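# Put four cartons flat in the blue container

## Task

Place every one of the four cartons inside the blue container, each resting flat on its floor with the same face on top as it had at the start; each must stay there on its own without the robot holding it, and the suction cup must be released and the tool moved away at the end.

## Robot and tools

Robot: one six-joint UR-style arm (ur7e) on a base, carrying a vacuum suction cup rather than fingers. The controlled point is the cup point, the centre of the cup's rim when nothing touches it. The cup opens along the cup point's +z axis. About 4 cm behind the rim the tool widens, its body and wrist camera sticking out up to about 9 cm sideways, so keep that clear of walls and boxes. Joint ranges (rad): shoulder pan -3.142 to 3.142, shoulder lift -6.283 to 6.283, elbow 0.000 to 3.142, wrist 1 -4.712 to 1.571, wrist 2 and wrist 3 -6.283 to 6.283.

Scene frame: origin on the table top under the arm's base, +z up, +y to the left when facing along +x. Positions are in metres, orientation as quaternion wxyz. Reported positions can be a little off, more so far from the base.

execute_actions takes "actions", a list holding zero or one item, plus optional "pictures" (true/false; pictures come by default). An empty list just returns the state. An item with "rows" is a motion: 1 to 15 rows, each exactly 7 numbers in [-1, 1] ordered dx, dy, dz, rx, ry, rz, suction; "steps" is 1 to 15 (default 15), each step 1/30 s, one row per step, the final row repeated if rows run out. An item with only "steps" (up to 300) is a wait counted from the previous result, your thinking time included.

Row meaning: the first six numbers are an offset, not a pose. They are expressed in the cup point's own axes and measured from the cup point pose shown in the most recent result (before the first such result in a scene, and for any later call within the same reply, from where the robot is when the action begins). Every row is relative to that same reference, not stacked on the previous row. Scale: 1.0 equals 0.6 m for dx, dy, dz and 180 degrees for rotation; rx, ry, rz form a single rotation vector. All zeros is not a pause: it pulls the arm back to the reference. The seventh number is suction: above 0.01 turns it on, 0.01 or less turns it off, and it stays at the last value sent.

Per control step the commanded pose is clipped to within 100 mm and 16 degrees of the measured pose, and motion trails commands by about 0.17 s; if orientation and position conflict, position wins. Big moves may finish short, so read the pose and send the remainder.

move steers the cup point in a straight line toward one target. "target" is one 7-number row with the same offset meaning, axes and scale as above. "speed" is the path's top speed in m/s, 0.002 to 0.5 (default 0.25); rotation is capped at twice that in rad/s. The path takes 0.5 to 10 s and stops at 10 s even if short. It ignores obstacles, and the real motion can lag, stray or overshoot the speed, especially with the arm stretched. "stop_force" (N, 9 to 40, not allowed in the first 0.2 s) ends the path when the wrist sensor feels that much extra push against the direction of travel for 2 steps; the arm then backs up 2 steps and holds. Use it with very slow speeds for approaching surfaces; don't rely on it during rotations; leave it out when lifting off something you press on. Result line "move:" gives the ending (done, off_target, moving, held, fault, contact) and limits (paced = pose clipped; held = some steps blocked), plus distance from target.

wait: "seconds" 0 to 10, sends nothing new. zoom_image: "camera" (cam_head_left, cam_head_right or cam_wrist, each 896x504) and "region" [x0, y0, x1, y1] in pixels from the top-left, at most 504 by 504. read_manual: only licence text, no motion. finished_scene: "scene" is the current scene number; it ends and grades that scene irreversibly. Always reply with a tool call.

Results: a state line with cup point position, quaternion and velocities; Joint positions and joint torques (noisy, offset); Wrist force and Wrist torque along the cup point axes (points back into the arm when pressing, offset up to ~4 N, noise up to ~2.4 N, saturates near 50 N; "no reading" is harmless). suction_measured is the vacuum level: near 0 means no seal, 0.83 or more means airtight; part_present turns 1 at 0.50 and back to 0 below 0.45. "pose unreachable" and HELD mean the clearance check changed or blocked a command. "Hand target" shows where the controller is heading.

Gripping: with suction on, press the 36 mm rim onto a smooth flat area of the carton so it seals all round, away from edges, seams and holes. Under vacuum the cup shortens, so a held item sits up to 12 mm nearer the tool. To release, set the carton down on the container floor, then switch suction off, and lift at least 15 mm. If the cup seals to the table, turning suction off frees it.

Avoid: pushing past a firm contact (the arm is stiff); an outside force of 150 N or joint load reaching 133 N m (shoulder pan, shoulder lift, elbow) or 24.9 N m (wrists, held weight included) causes a 10 s stop. Motors warm while holding loads: a MOTOR HOT warning at 70 °C, braking stop at 85 °C. Don't drop, slam or knock anything, and never push anything off the table. Loose objects may occasionally be nudged by outside disturbances.

Each tool is called as name([rows], argument=value, ...), one row to a line, values as JSON.

## Session

execute_actions(actions=[])

Scene clock: 0.00 s of 6000.00 s.
end_effector_position=(+0.4294, -0.0041, +0.2403) suction_measured=0.00 part_present=0 end_effector_quat_wxyz=(+0.003, +0.002, +1.000, +0.003) end_effector_velocity=(-0.000, +0.001, -0.000) end_effector_angular_velocity=(+0.000, +0.001, +0.002)
Joint positions: [-0.316 -1.724  2.04  -1.891 -1.572  1.254]
Joint velocities: [ 0.002  0.     0.     0.    -0.    -0.001]
Joint torques (N m, as the arm reports them, + toward a larger angle): no reading
Motor temperatures (°C, as the motors report them): [28 26 27 33 35 33]
Wrist force (N, on the end effector, along its own x y z axes, offset not removed): no reading
Wrist torque (N m, same axes, about the end effector's origin, offset not removed): no reading
Hand target: +0.429, -0.004, +0.240; +0.003, +0.002, +1.000, +0.003
camera_calibration (this result's frames):
cam_wrist: T_world_to_cam=[[-0.038844, -0.999193, -0.0102392, 0.00889641], [-0.90745, 0.0309836, 0.419017, 0.313182], [-0.418361, 0.0255679, -0.907921, 0.471593], [0, 0, 0, 1]] pos_world=[0.481839, -0.0128719, 0.297031]

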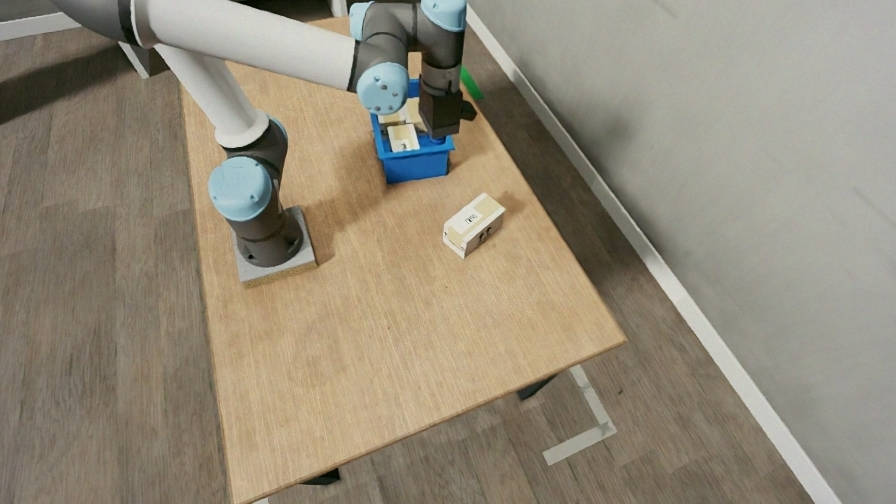

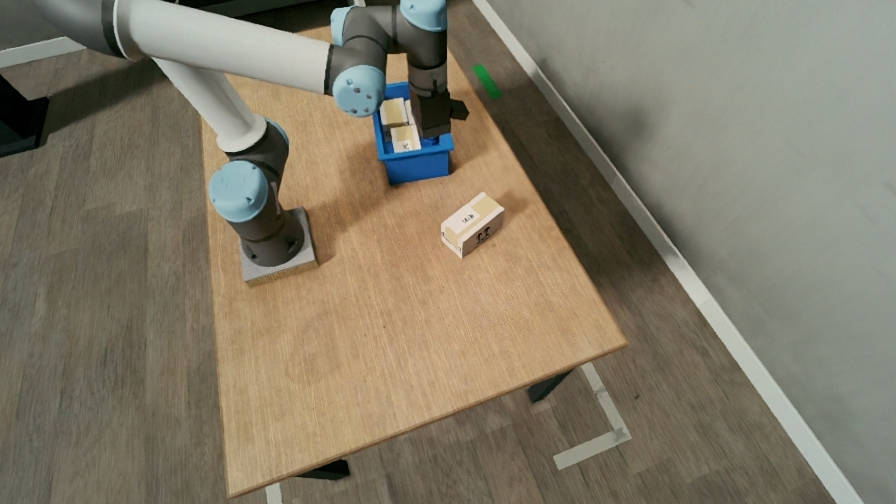

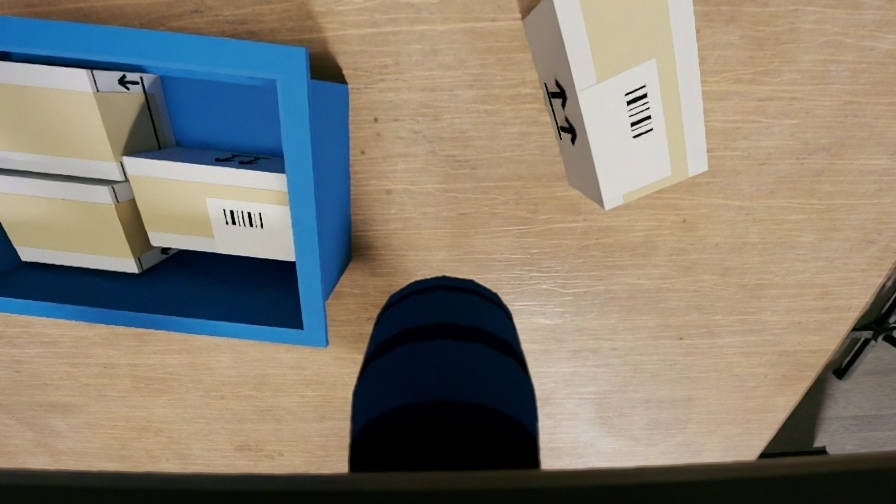

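move(target=[-0.033, 0.35, -0.267, 0, 0, 0, 0], speed=0.35)

Scene clock: 4.77 s of 6000.00 s.
end_effector_position=(+0.4495, +0.2048, +0.4021) suction_measured=0.00 part_present=0 end_effector_quat_wxyz=(+0.003, +0.002, +1.000, +0.004) end_effector_velocity=(+0.001, +0.002, +0.002) end_effector_angular_velocity=(-0.002, +0.003, -0.000)
Joint positions: [ 0.164 -1.604  1.519 -1.49  -1.572  1.735]
Joint velocities: [ 0.004  0.006 -0.011  0.008 -0.001  0.005]
Joint torques (N m, as the arm reports them, + toward a larger angle): [  6.1  -16.31 -39.45  -0.33  -2.45   2.  ]
Motor temperatures (°C, as the motors report them): [28 26 27 33 35 33]
Wrist force (N, on the end effector, along its own x y z axes, offset not removed): [-1.6 2.3 -2.5]
Wrist torque (N m, same axes, about the end effector's origin, offset not removed): [0.35 0.19 -0.02]
Hand target: +0.450, +0.205, +0.402; +0.003, +0.002, +1.000, +0.004
Off the commanded pose: 0.000 m, 0 deg.
After step 90, 0.30 s passed at rest.
move: done
camera_calibration (this result's frames):
cam_wrist: T_world_to_cam=[[-0.038726, -0.999174, -0.0123229, 0.220772], [-0.907828, 0.0300271, 0.418266, 0.257821], [-0.417551, 0.0273849, -0.908241, 0.620941], [0, 0, 0, 1]] pos_world=[0.501881, 0.195843, 0.458846]

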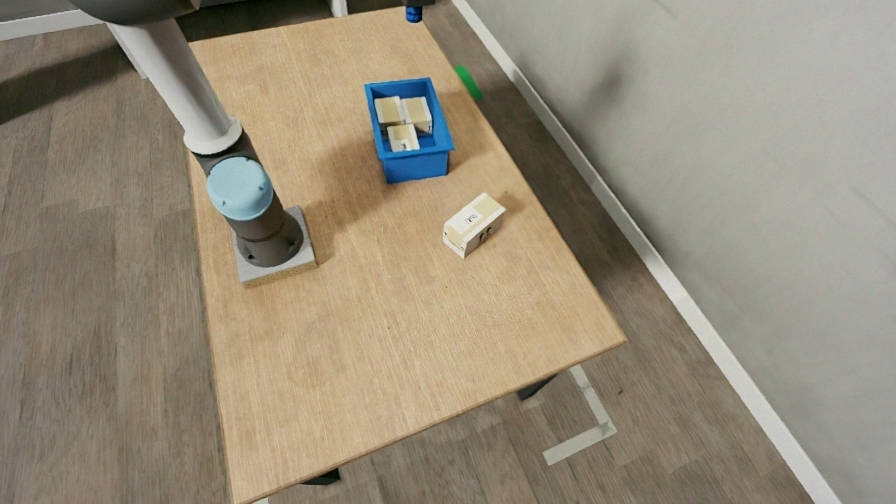

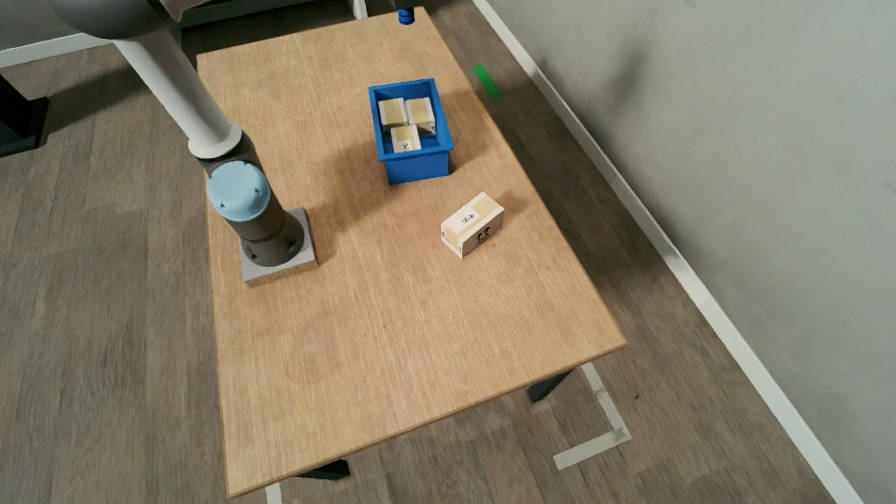

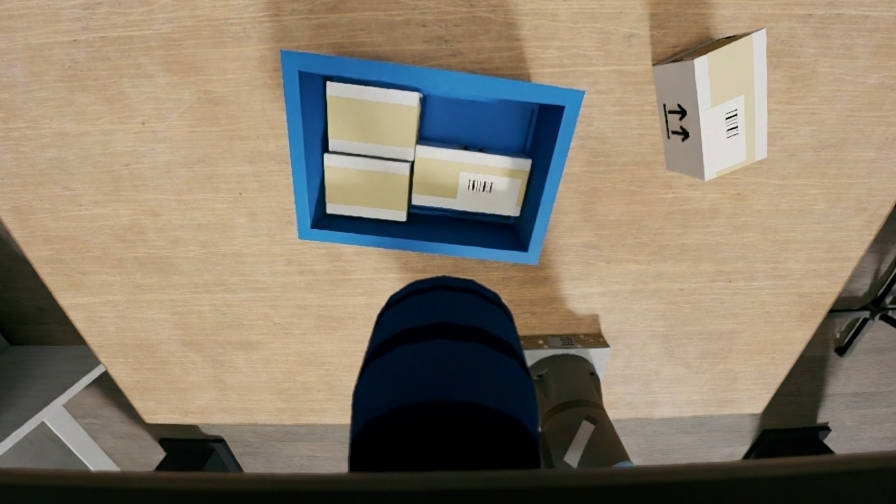

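zoom_image(camera="cam_wrist", region=[270, 20, 790, 280])

Region (270, 20, 790, 280) is 520x260 pixels. A region can be at most 504 by 504 pixels.

zoom_image(camera="cam_wrist", region=[270, 40, 600, 280])

Region (270, 40, 600, 280) of cam_wrist's 896x504 image, scaled by 1.527, with more detail than that image has; it fills the top 367 rows of this view, and the rest is white.

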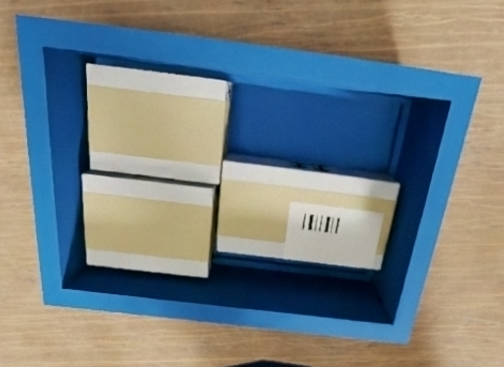

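move(target=[0.0515, -0.05, 0.52, 0, 0, 0, 1], speed=0.4)

move(target=[0, 0, 0.027, 0, 0, 0, 1], speed=0.006, stop_force=9)

Scene clock: 59.30 s of 6000.00 s.
end_effector_position=(+0.4199, +0.1774, +0.0898) suction_measured=0.00 part_present=0 end_effector_quat_wxyz=(+0.003, +0.002, +1.000, +0.004) end_effector_velocity=(+0.001, -0.000, -0.003) end_effector_angular_velocity=(+0.001, -0.004, -0.001)
Joint positions: [ 0.109 -1.439  2.216 -2.352 -1.572  1.679]
Joint velocities: [-0.001  0.006  0.003 -0.013  0.    -0.   ]
Joint torques (N m, as the arm reports them, + toward a larger angle): [ -7.81 -16.2   -5.19  -4.37   2.65  -2.3 ]
Motor temperatures (°C, as the motors report them): [28 26 27 33 35 33]
Wrist force (N, on the end effector, along its own x y z axes, offset not removed): [-4.3 7.1 2.3]
Wrist torque (N m, same axes, about the end effector's origin, offset not removed): [1.13 0.66 -0.10]
Hand target: +0.420, +0.177, +0.090; +0.003, +0.002, +1.000, +0.004
Off the commanded pose: 0.001 m, 0 deg.
After step 90, 49.97 s passed at rest.
move: done
camera_calibration (this result's frames):
cam_wrist: T_world_to_cam=[[-0.0387351, -0.999177, -0.0120159, 0.188424], [-0.907677, 0.0301541, 0.418584, 0.362226], [-0.417878, 0.0271205, -0.908098, 0.325929], [0, 0, 0, 1]] pos_world=[0.472281, 0.168507, 0.146617]

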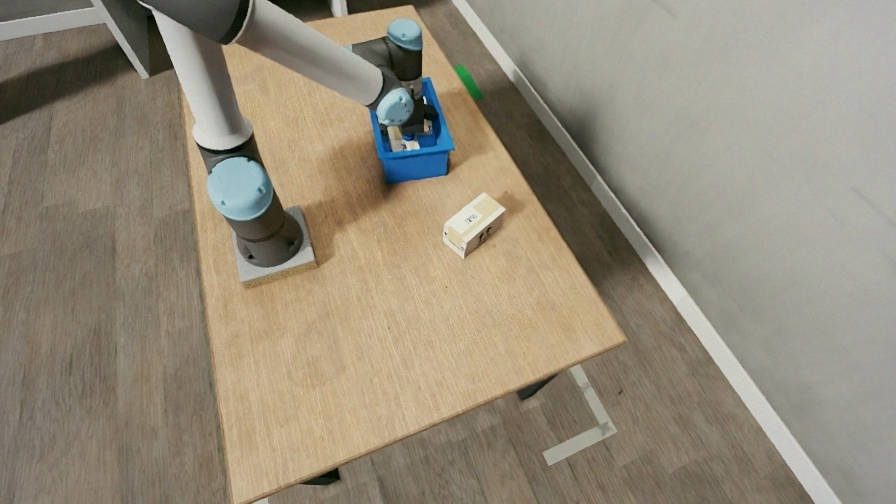

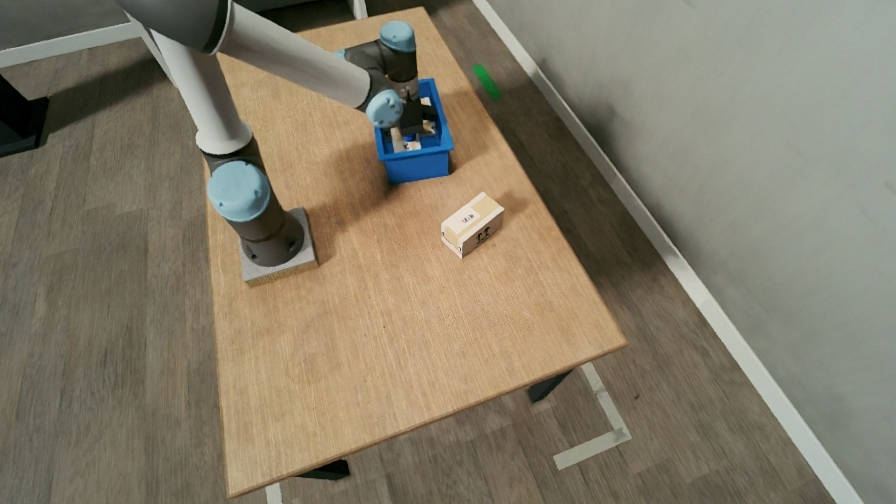

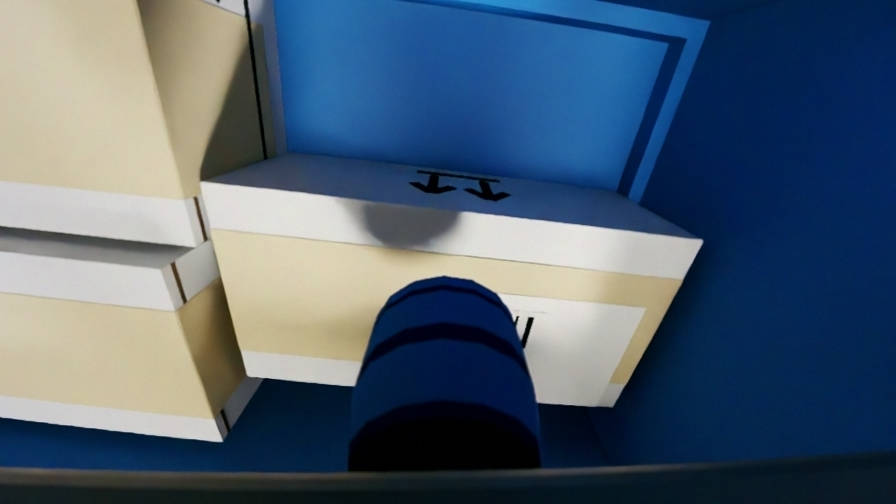

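Scene clock: 62.23 s of 6000.00 s.
end_effector_position=(+0.4199, +0.1775, +0.0738) suction_measured=0.00 part_present=0 end_effector_quat_wxyz=(+0.003, +0.002, +1.000, +0.004) end_effector_velocity=(+0.000, -0.000, -0.001) end_effector_angular_velocity=(+0.000, -0.001, -0.001)
Joint positions: [ 0.108 -1.404  2.233 -2.403 -1.572  1.679]
Joint velocities: [-0.     0.003  0.001 -0.005  0.     0.001]
Joint torques (N m, as the arm reports them, + toward a larger angle): [ -2.44 -15.1   -3.62  -4.29   1.18  -0.36]
Motor temperatures (°C, as the motors report them): [28 26 27 33 35 33]
Wrist force (N, on the end effector, along its own x y z axes, offset not removed): [-3.9 2.3 1.7]
Wrist torque (N m, same axes, about the end effector's origin, offset not removed): [0.29 0.50 -0.03]
Hand target: +0.420, +0.178, +0.074; +0.003, +0.002, +1.000, +0.004
Off the commanded pose: 0.000 m, 0 deg.
move: done
camera_calibration (this result's frames):
cam_wrist: T_world_to_cam=[[-0.038733, -0.999177, -0.012023, 0.188361], [-0.907672, 0.0301489, 0.418596, 0.369008], [-0.417889, 0.0271264, -0.908093, 0.311369], [0, 0, 0, 1]] pos_world=[0.472352, 0.168635, 0.130552]

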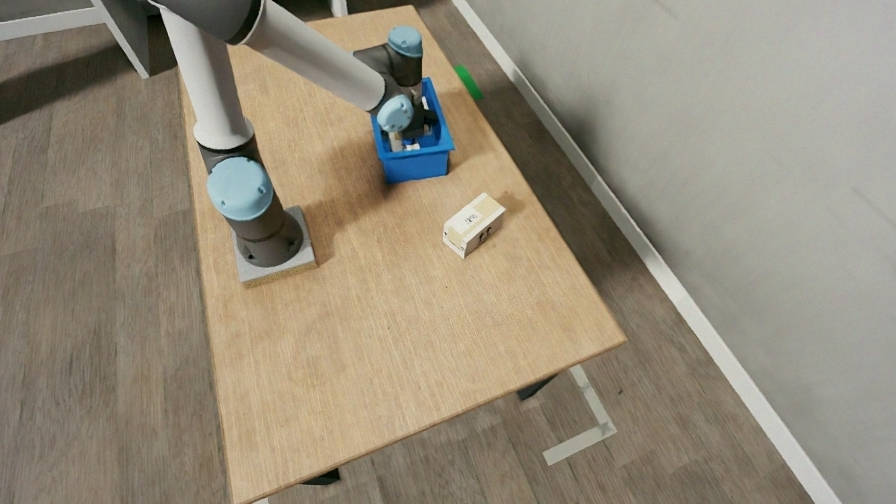

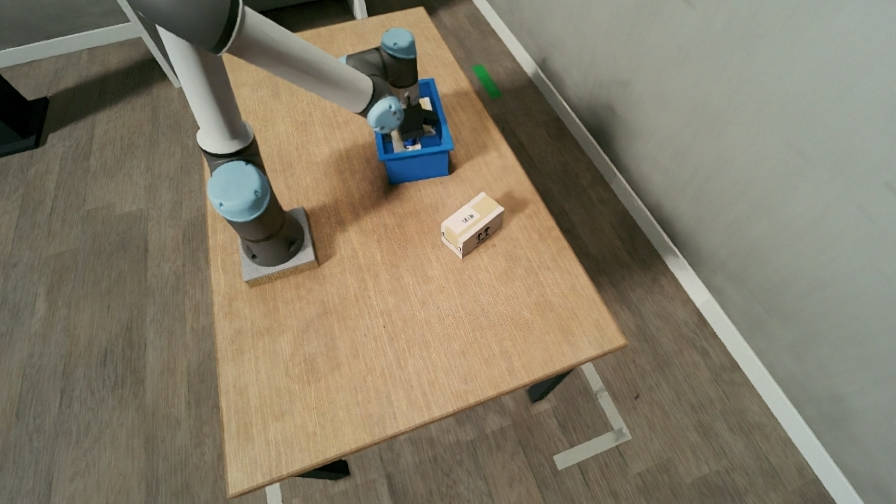

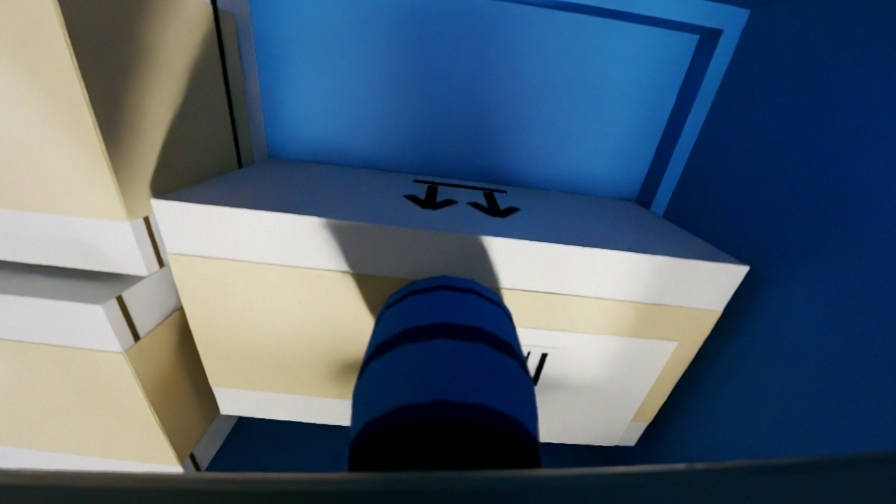

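move(target=[0, 0, 0.02, 0, 0, 0, 1], speed=0.006, stop_force=9)

Scene clock: 66.70 s of 6000.00 s.
end_effector_position=(+0.4200, +0.1776, +0.0619) suction_measured=0.99 part_present=1 end_effector_quat_wxyz=(+0.003, +0.002, +1.000, +0.004) end_effector_velocity=(-0.000, -0.000, -0.002) end_effector_angular_velocity=(-0.000, +0.001, -0.001)
Joint positions: [ 0.108 -1.378  2.244 -2.441 -1.572  1.679]
Joint velocities: [-0.001  0.004  0.002 -0.004  0.     0.001]
Joint torques (N m, as the arm reports them, + toward a larger angle): [  3.97 -20.13  -3.53  -4.88   0.11   2.09]
Motor temperatures (°C, as the motors report them): [28 26 27 33 35 33]
Wrist force (N, on the end effector, along its own x y z axes, offset not removed): [-2.0 3.3 2.3]
Wrist torque (N m, same axes, about the end effector's origin, offset not removed): [0.30 0.10 0.00]
Hand target: +0.420, +0.178, +0.062; +0.003, +0.002, +1.000, +0.004
Off the commanded pose: 0.000 m, 0 deg.
move: done
camera_calibration (this result's frames):
cam_wrist: T_world_to_cam=[[-0.0387363, -0.999177, -0.0120213, 0.188316], [-0.907667, 0.0301523, 0.418607, 0.374011], [-0.4179, 0.0271266, -0.908088, 0.300622], [0, 0, 0, 1]] pos_world=[0.472402, 0.168729, 0.118691]

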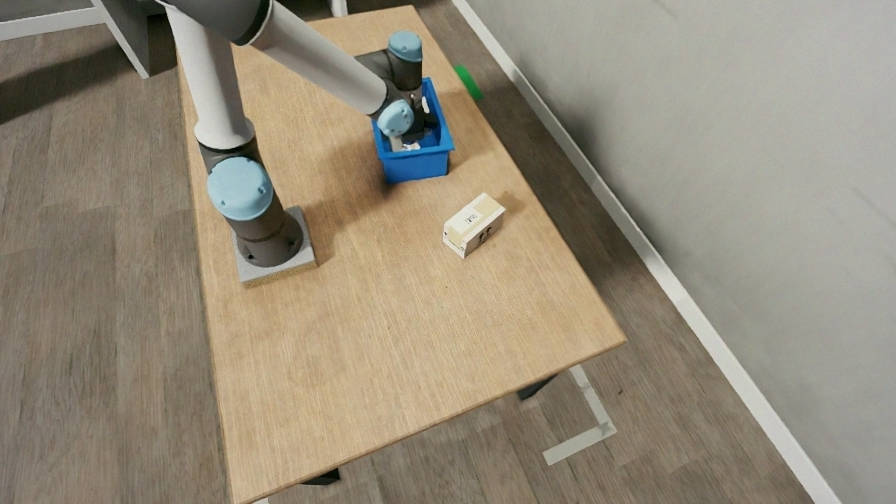

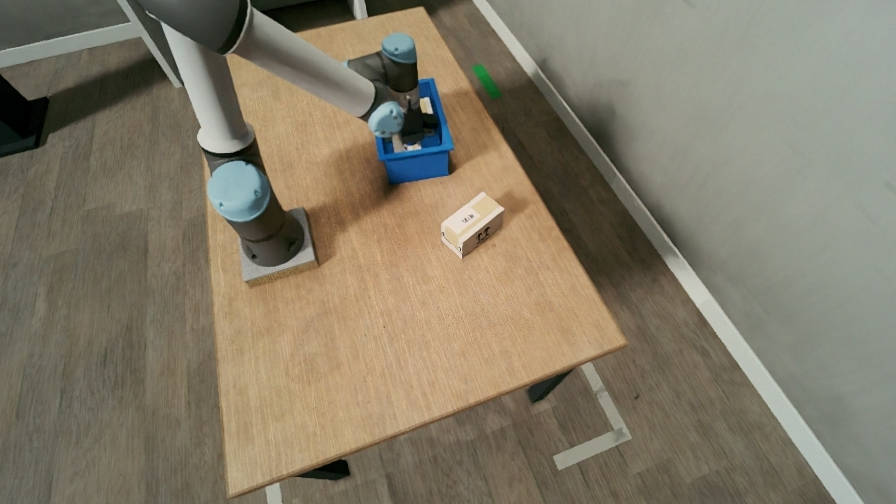

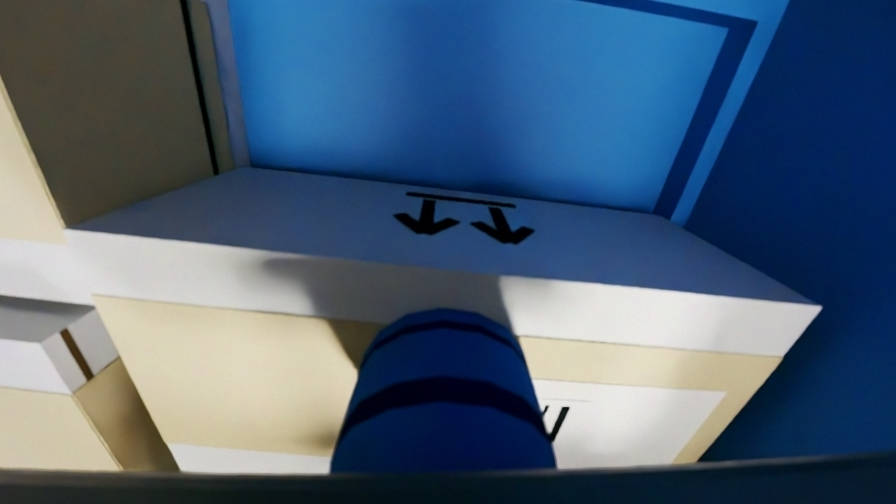

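move(target=[0.041, 0.007, -0.02, 0, 0, 0, 1], speed=0.05)

move(target=[0, 0, 0.017, 0, 0, 0, 1], speed=0.02)

Scene clock: 73.00 s of 6000.00 s.
end_effector_position=(+0.3956, +0.1818, +0.0737) suction_measured=0.99 part_present=1 end_effector_quat_wxyz=(+0.003, +0.002, +1.000, +0.004) end_effector_velocity=(-0.002, -0.000, +0.001) end_effector_angular_velocity=(+0.000, -0.001, -0.001)
Joint positions: [ 0.125 -1.448  2.287 -2.413 -1.572  1.695]
Joint velocities: [-0.    -0.007  0.003  0.003 -0.     0.001]
Joint torques (N m, as the arm reports them, + toward a larger angle): [  7.1  -32.57  -5.51  -1.02   0.27   2.2 ]
Motor temperatures (°C, as the motors report them): [28 26 27 33 35 33]
Wrist force (N, on the end effector, along its own x y z axes, offset not removed): [-1.8 1.8 -0.9]
Wrist torque (N m, same axes, about the end effector's origin, offset not removed): [0.05 0.27 -0.13]
Hand target: +0.395, +0.182, +0.074; +0.003, +0.002, +1.000, +0.004
Off the commanded pose: 0.000 m, 0 deg.
After step 90, 2.33 s passed at rest.
move: done
camera_calibration (this result's frames):
cam_wrist: T_world_to_cam=[[-0.0387324, -0.999177, -0.0120861, 0.191712], [-0.907666, 0.0301215, 0.41861, 0.346814], [-0.417902, 0.027184, -0.908086, 0.301051], [0, 0, 0, 1]] pos_world=[0.448026, 0.172924, 0.130517]

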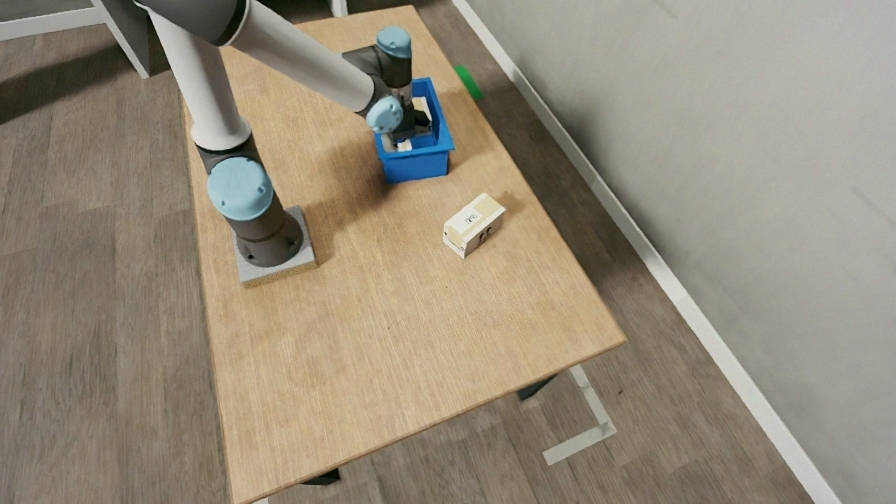

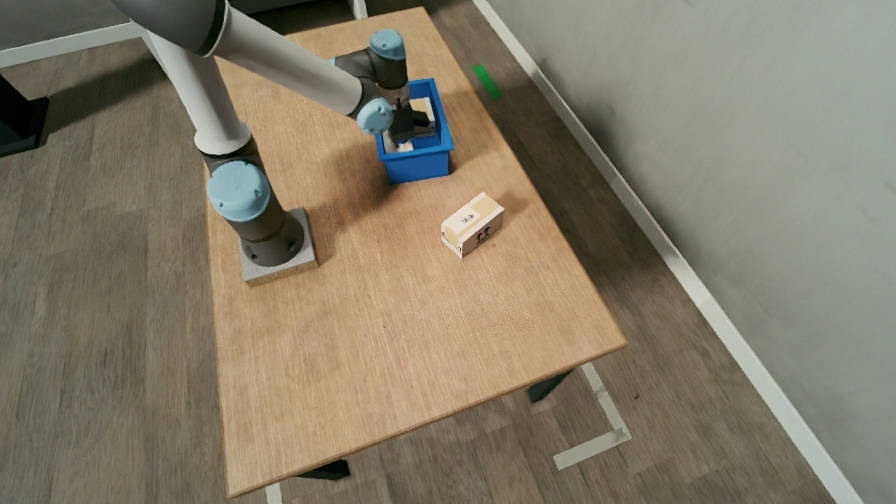

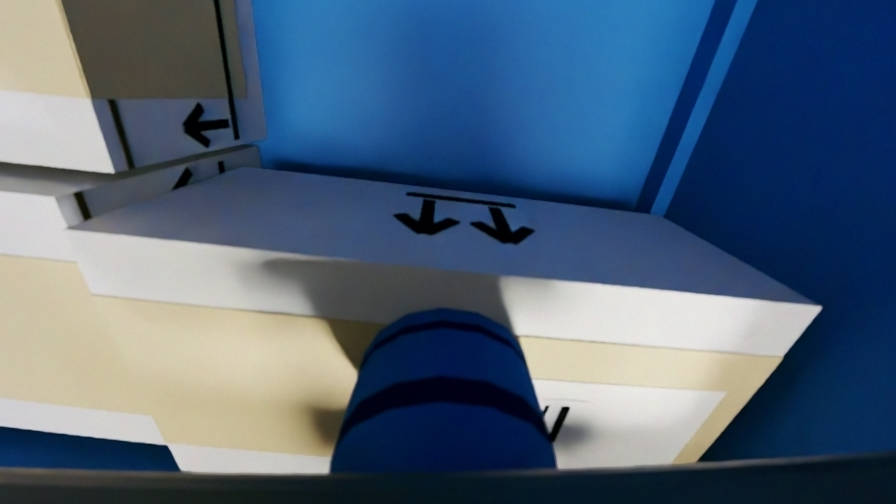

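Scene clock: 73.80 s of 6000.00 s.
end_effector_position=(+0.3957, +0.1819, +0.0639) suction_measured=0.99 part_present=1 end_effector_quat_wxyz=(+0.003, +0.002, +1.000, +0.004) end_effector_velocity=(+0.000, -0.000, -0.002) end_effector_angular_velocity=(+0.000, -0.000, -0.001)
Joint positions: [ 0.125 -1.425  2.297 -2.447 -1.572  1.696]
Joint velocities: [-0.001  0.006  0.002 -0.009 -0.     0.   ]
Joint torques (N m, as the arm reports them, + toward a larger angle): [-4.02 -9.03  2.41 -2.11  0.37 -1.58]
Motor temperatures (°C, as the motors report them): [28 26 27 33 35 33]
Wrist force (N, on the end effector, along its own x y z axes, offset not removed): [-5.0 4.0 -12.2]
Wrist torque (N m, same axes, about the end effector's origin, offset not removed): [0.75 0.17 -0.13]
Hand target: +0.396, +0.182, +0.064; +0.003, +0.002, +1.000, +0.004
Off the commanded pose: 0.000 m, 0 deg.
move: done
camera_calibration (this result's frames):
cam_wrist: T_world_to_cam=[[-0.0387319, -0.999176, -0.0121329, 0.191711], [-0.907788, 0.0301093, 0.418348, 0.351113], [-0.417638, 0.0272175, -0.908206, 0.292068], [0, 0, 0, 1]] pos_world=[0.44814, 0.173032, 0.120697]

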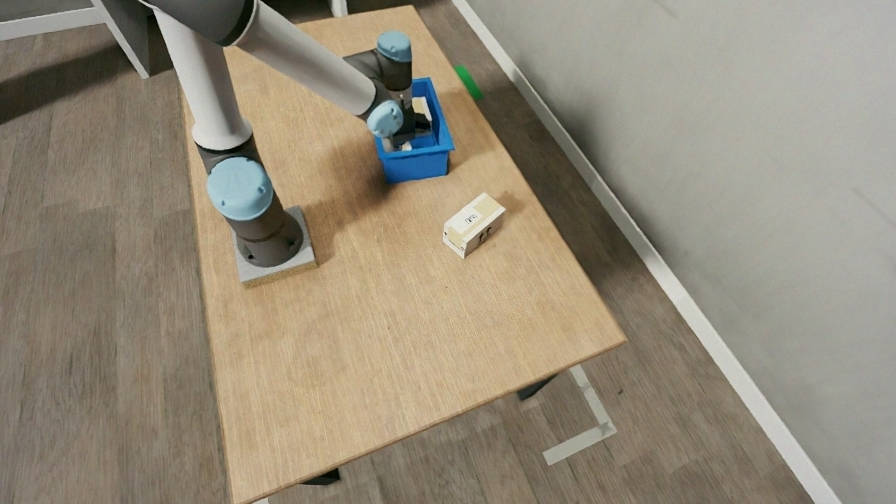

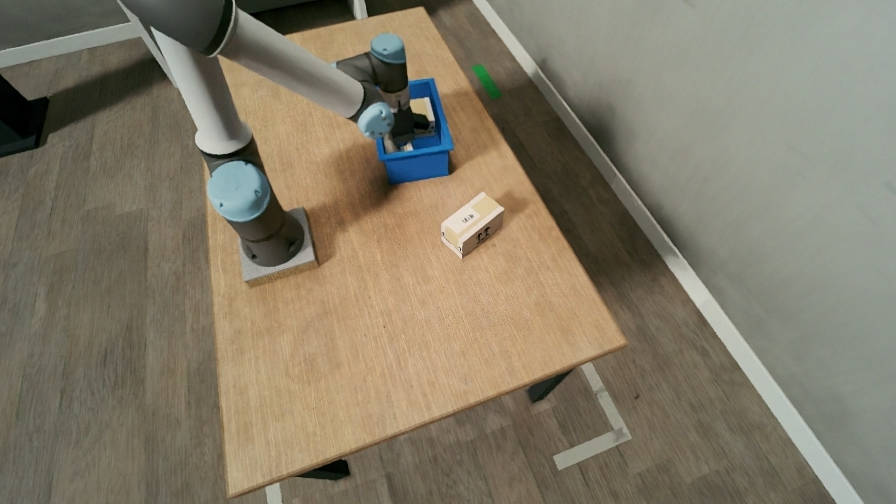

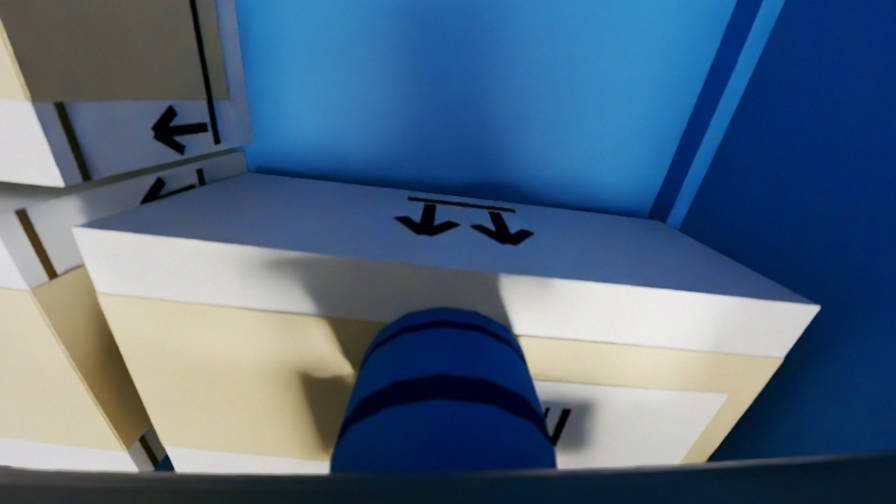

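move(target=[0, 0, -0.08, 0, 0, 0, 0], speed=0.2)

move(target=[-0.14, 0.179, 0.042, 0, 0, 0.553, 1], speed=0.5)

Scene clock: 116.57 s of 6000.00 s.
end_effector_position=(+0.3955, +0.1816, +0.1117) suction_measured=0.00 part_present=0 end_effector_quat_wxyz=(+0.003, +0.002, +1.000, +0.004) end_effector_velocity=(+0.000, +0.000, +0.003) end_effector_angular_velocity=(+0.000, -0.000, +0.002)
Joint positions: [ 0.125 -1.53   2.243 -2.289 -1.572  1.696]
Joint velocities: [ 0.    -0.005 -0.005  0.01  -0.    -0.001]
Joint torques (N m, as the arm reports them, + toward a larger angle): [ -7.33 -27.68 -32.31  -0.83   0.35  -2.31]
Motor temperatures (°C, as the motors report them): [28 26 27 33 35 33]
Wrist force (N, on the end effector, along its own x y z axes, offset not removed): [2.2 2.6 0.4]
Wrist torque (N m, same axes, about the end effector's origin, offset not removed): [0.45 -0.45 0.06]
Hand target: +0.396, +0.182, +0.112; +0.003, +0.002, +1.000, +0.004
Off the commanded pose: 0.000 m, 0 deg.
After step 90, 38.83 s passed at rest.
move: done
camera_calibration (this result's frames):
cam_wrist: T_world_to_cam=[[-0.0386926, -0.999177, -0.012147, 0.191913], [-0.907826, 0.0300702, 0.418268, 0.330969], [-0.417559, 0.0272113, -0.908242, 0.335332], [0, 0, 0, 1]] pos_world=[0.447909, 0.172678, 0.16846]

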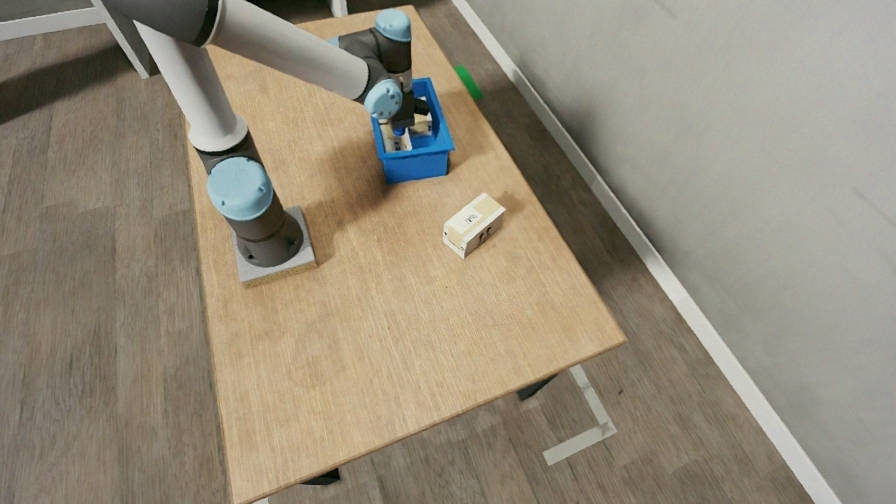

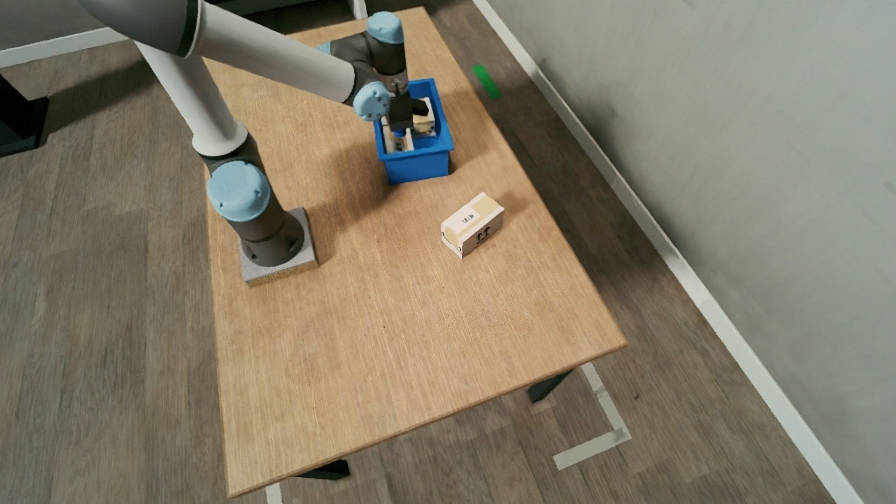

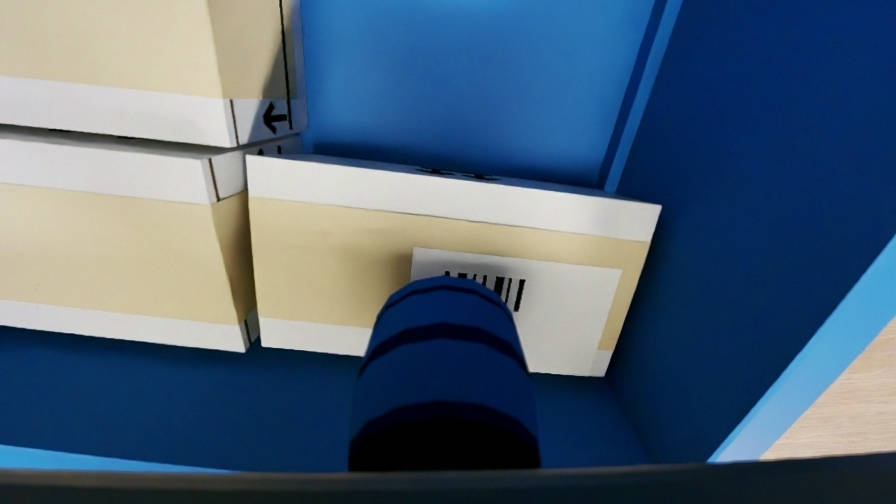

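Scene clock: 119.00 s of 6000.00 s.
end_effector_position=(+0.4800, +0.2890, +0.0877) suction_measured=0.00 part_present=0 end_effector_quat_wxyz=(-0.001, +0.764, +0.645, +0.005) end_effector_velocity=(+0.001, +0.001, +0.000) end_effector_angular_velocity=(-0.002, -0.000, -0.014)
Joint positions: [ 0.307 -1.219  1.93  -2.286 -1.571  3.613]
Joint velocities: [ 0.002  0.002 -0.005  0.003 -0.002  0.017]
Joint torques (N m, as the arm reports them, + toward a larger angle): [  7.86 -28.18 -33.74  -0.75  -2.4    2.06]
Motor temperatures (°C, as the motors report them): [28 26 27 33 35 33]
Wrist force (N, on the end effector, along its own x y z axes, offset not removed): [-0.6 3.6 0.4]
Wrist torque (N m, same axes, about the end effector's origin, offset not removed): [0.38 -0.10 -0.13]
Hand target: +0.480, +0.289, +0.088; -0.001, +0.765, +0.644, +0.005
Off the commanded pose: 0.000 m, 0 deg.
move: done
camera_calibration (this result's frames):
cam_wrist: T_world_to_cam=[[-0.979288, 0.202266, -0.0091413, 0.406228], [0.178488, 0.883718, 0.432648, -0.354885], [0.0955882, 0.422055, -0.901517, -0.0150998], [0, 0, 0, 1]] pos_world=[0.4626, 0.237825, 0.143641]

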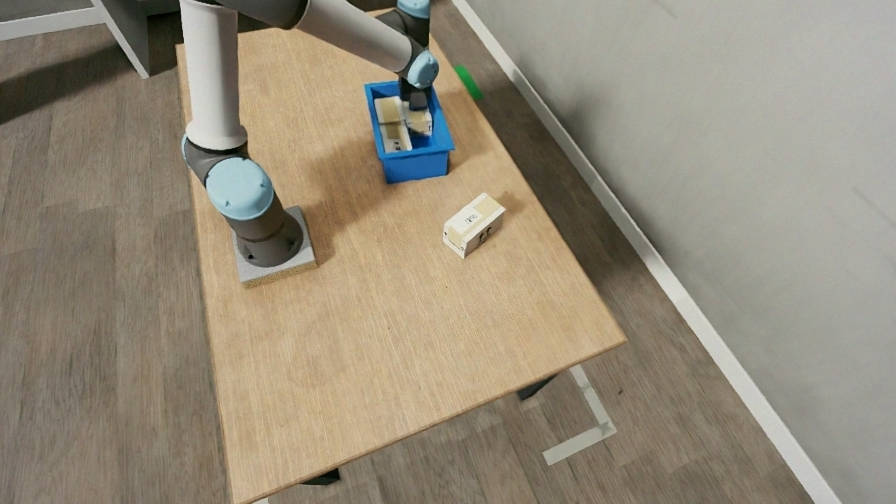

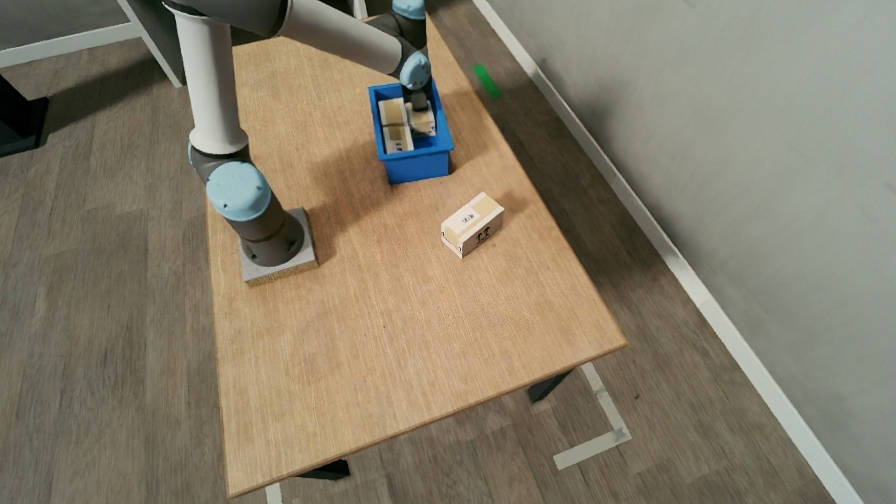

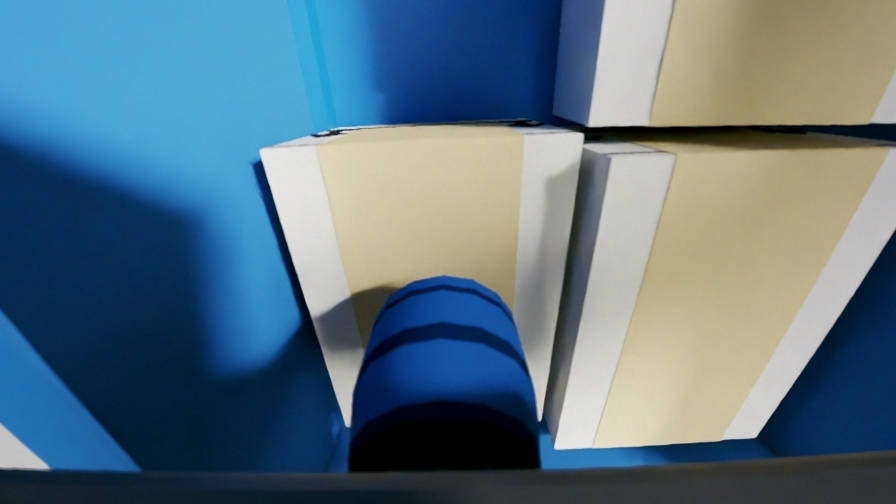

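move(target=[0, 0, 0.043, 0, 0, 0, 1], speed=0.008, stop_force=9)

Scene clock: 125.27 s of 6000.00 s.
end_effector_position=(+0.4801, +0.2892, +0.0621) suction_measured=0.99 part_present=1 end_effector_quat_wxyz=(-0.001, +0.764, +0.645, +0.005) end_effector_velocity=(+0.000, +0.001, -0.002) end_effector_angular_velocity=(+0.000, -0.001, +0.001)
Joint positions: [ 0.307 -1.175  1.951 -2.352 -1.571  3.613]
Joint velocities: [ 0.001  0.003  0.001 -0.005  0.     0.   ]
Joint torques (N m, as the arm reports them, + toward a larger angle): [ -7.87 -30.75  -5.84  -4.66   2.56  -2.17]
Motor temperatures (°C, as the motors report them): [28 26 27 33 35 33]
Wrist force (N, on the end effector, along its own x y z axes, offset not removed): [-4.2 2.9 3.7]
Wrist torque (N m, same axes, about the end effector's origin, offset not removed): [0.35 0.59 0.02]
Hand target: +0.480, +0.289, +0.062; -0.001, +0.764, +0.645, +0.005
Off the commanded pose: 0.000 m, 0 deg.
move: done
camera_calibration (this result's frames):
cam_wrist: T_world_to_cam=[[-0.979285, 0.202279, -0.00912886, 0.406055], [0.178506, 0.883719, 0.432639, -0.34403], [0.095581, 0.422048, -0.901521, -0.0382938], [0, 0, 0, 1]] pos_world=[0.462715, 0.238051, 0.118025]

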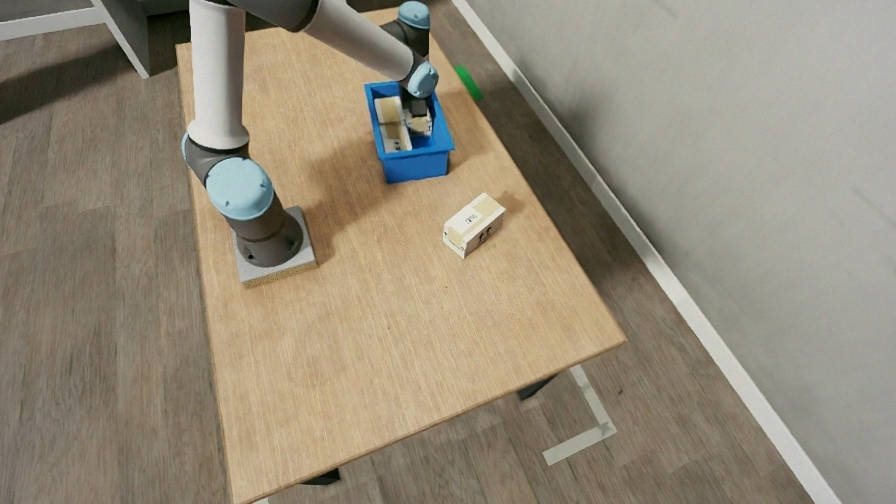

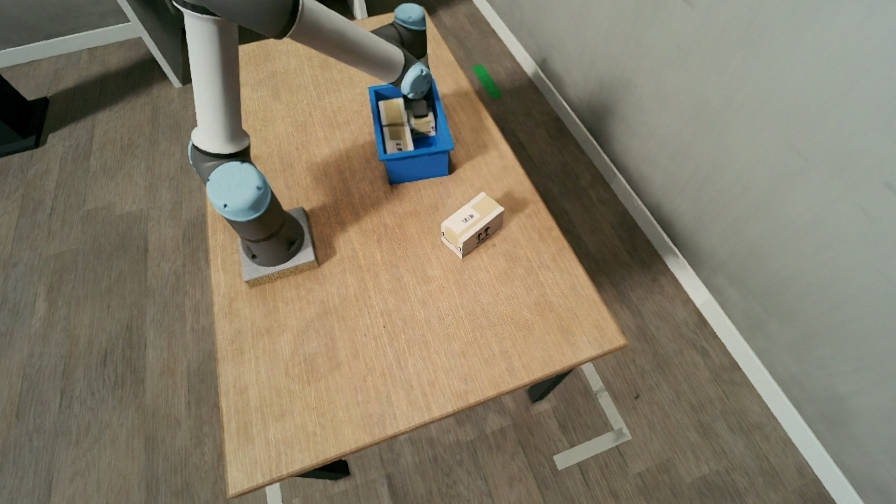

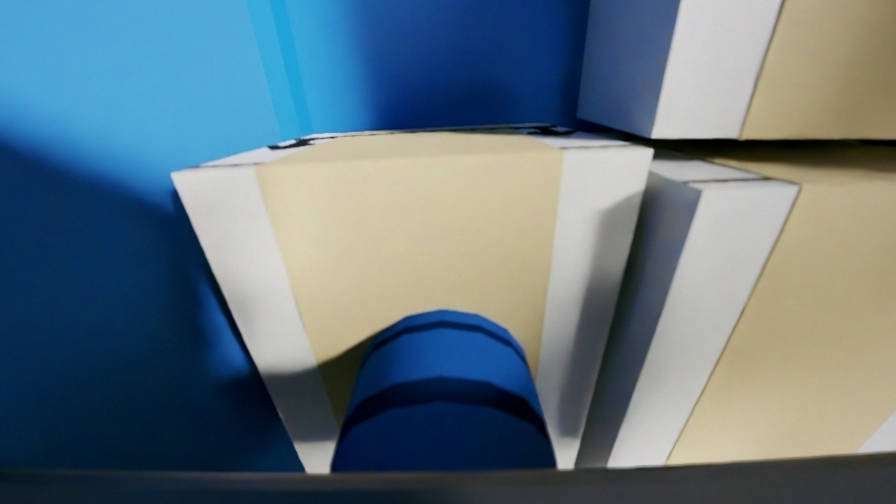

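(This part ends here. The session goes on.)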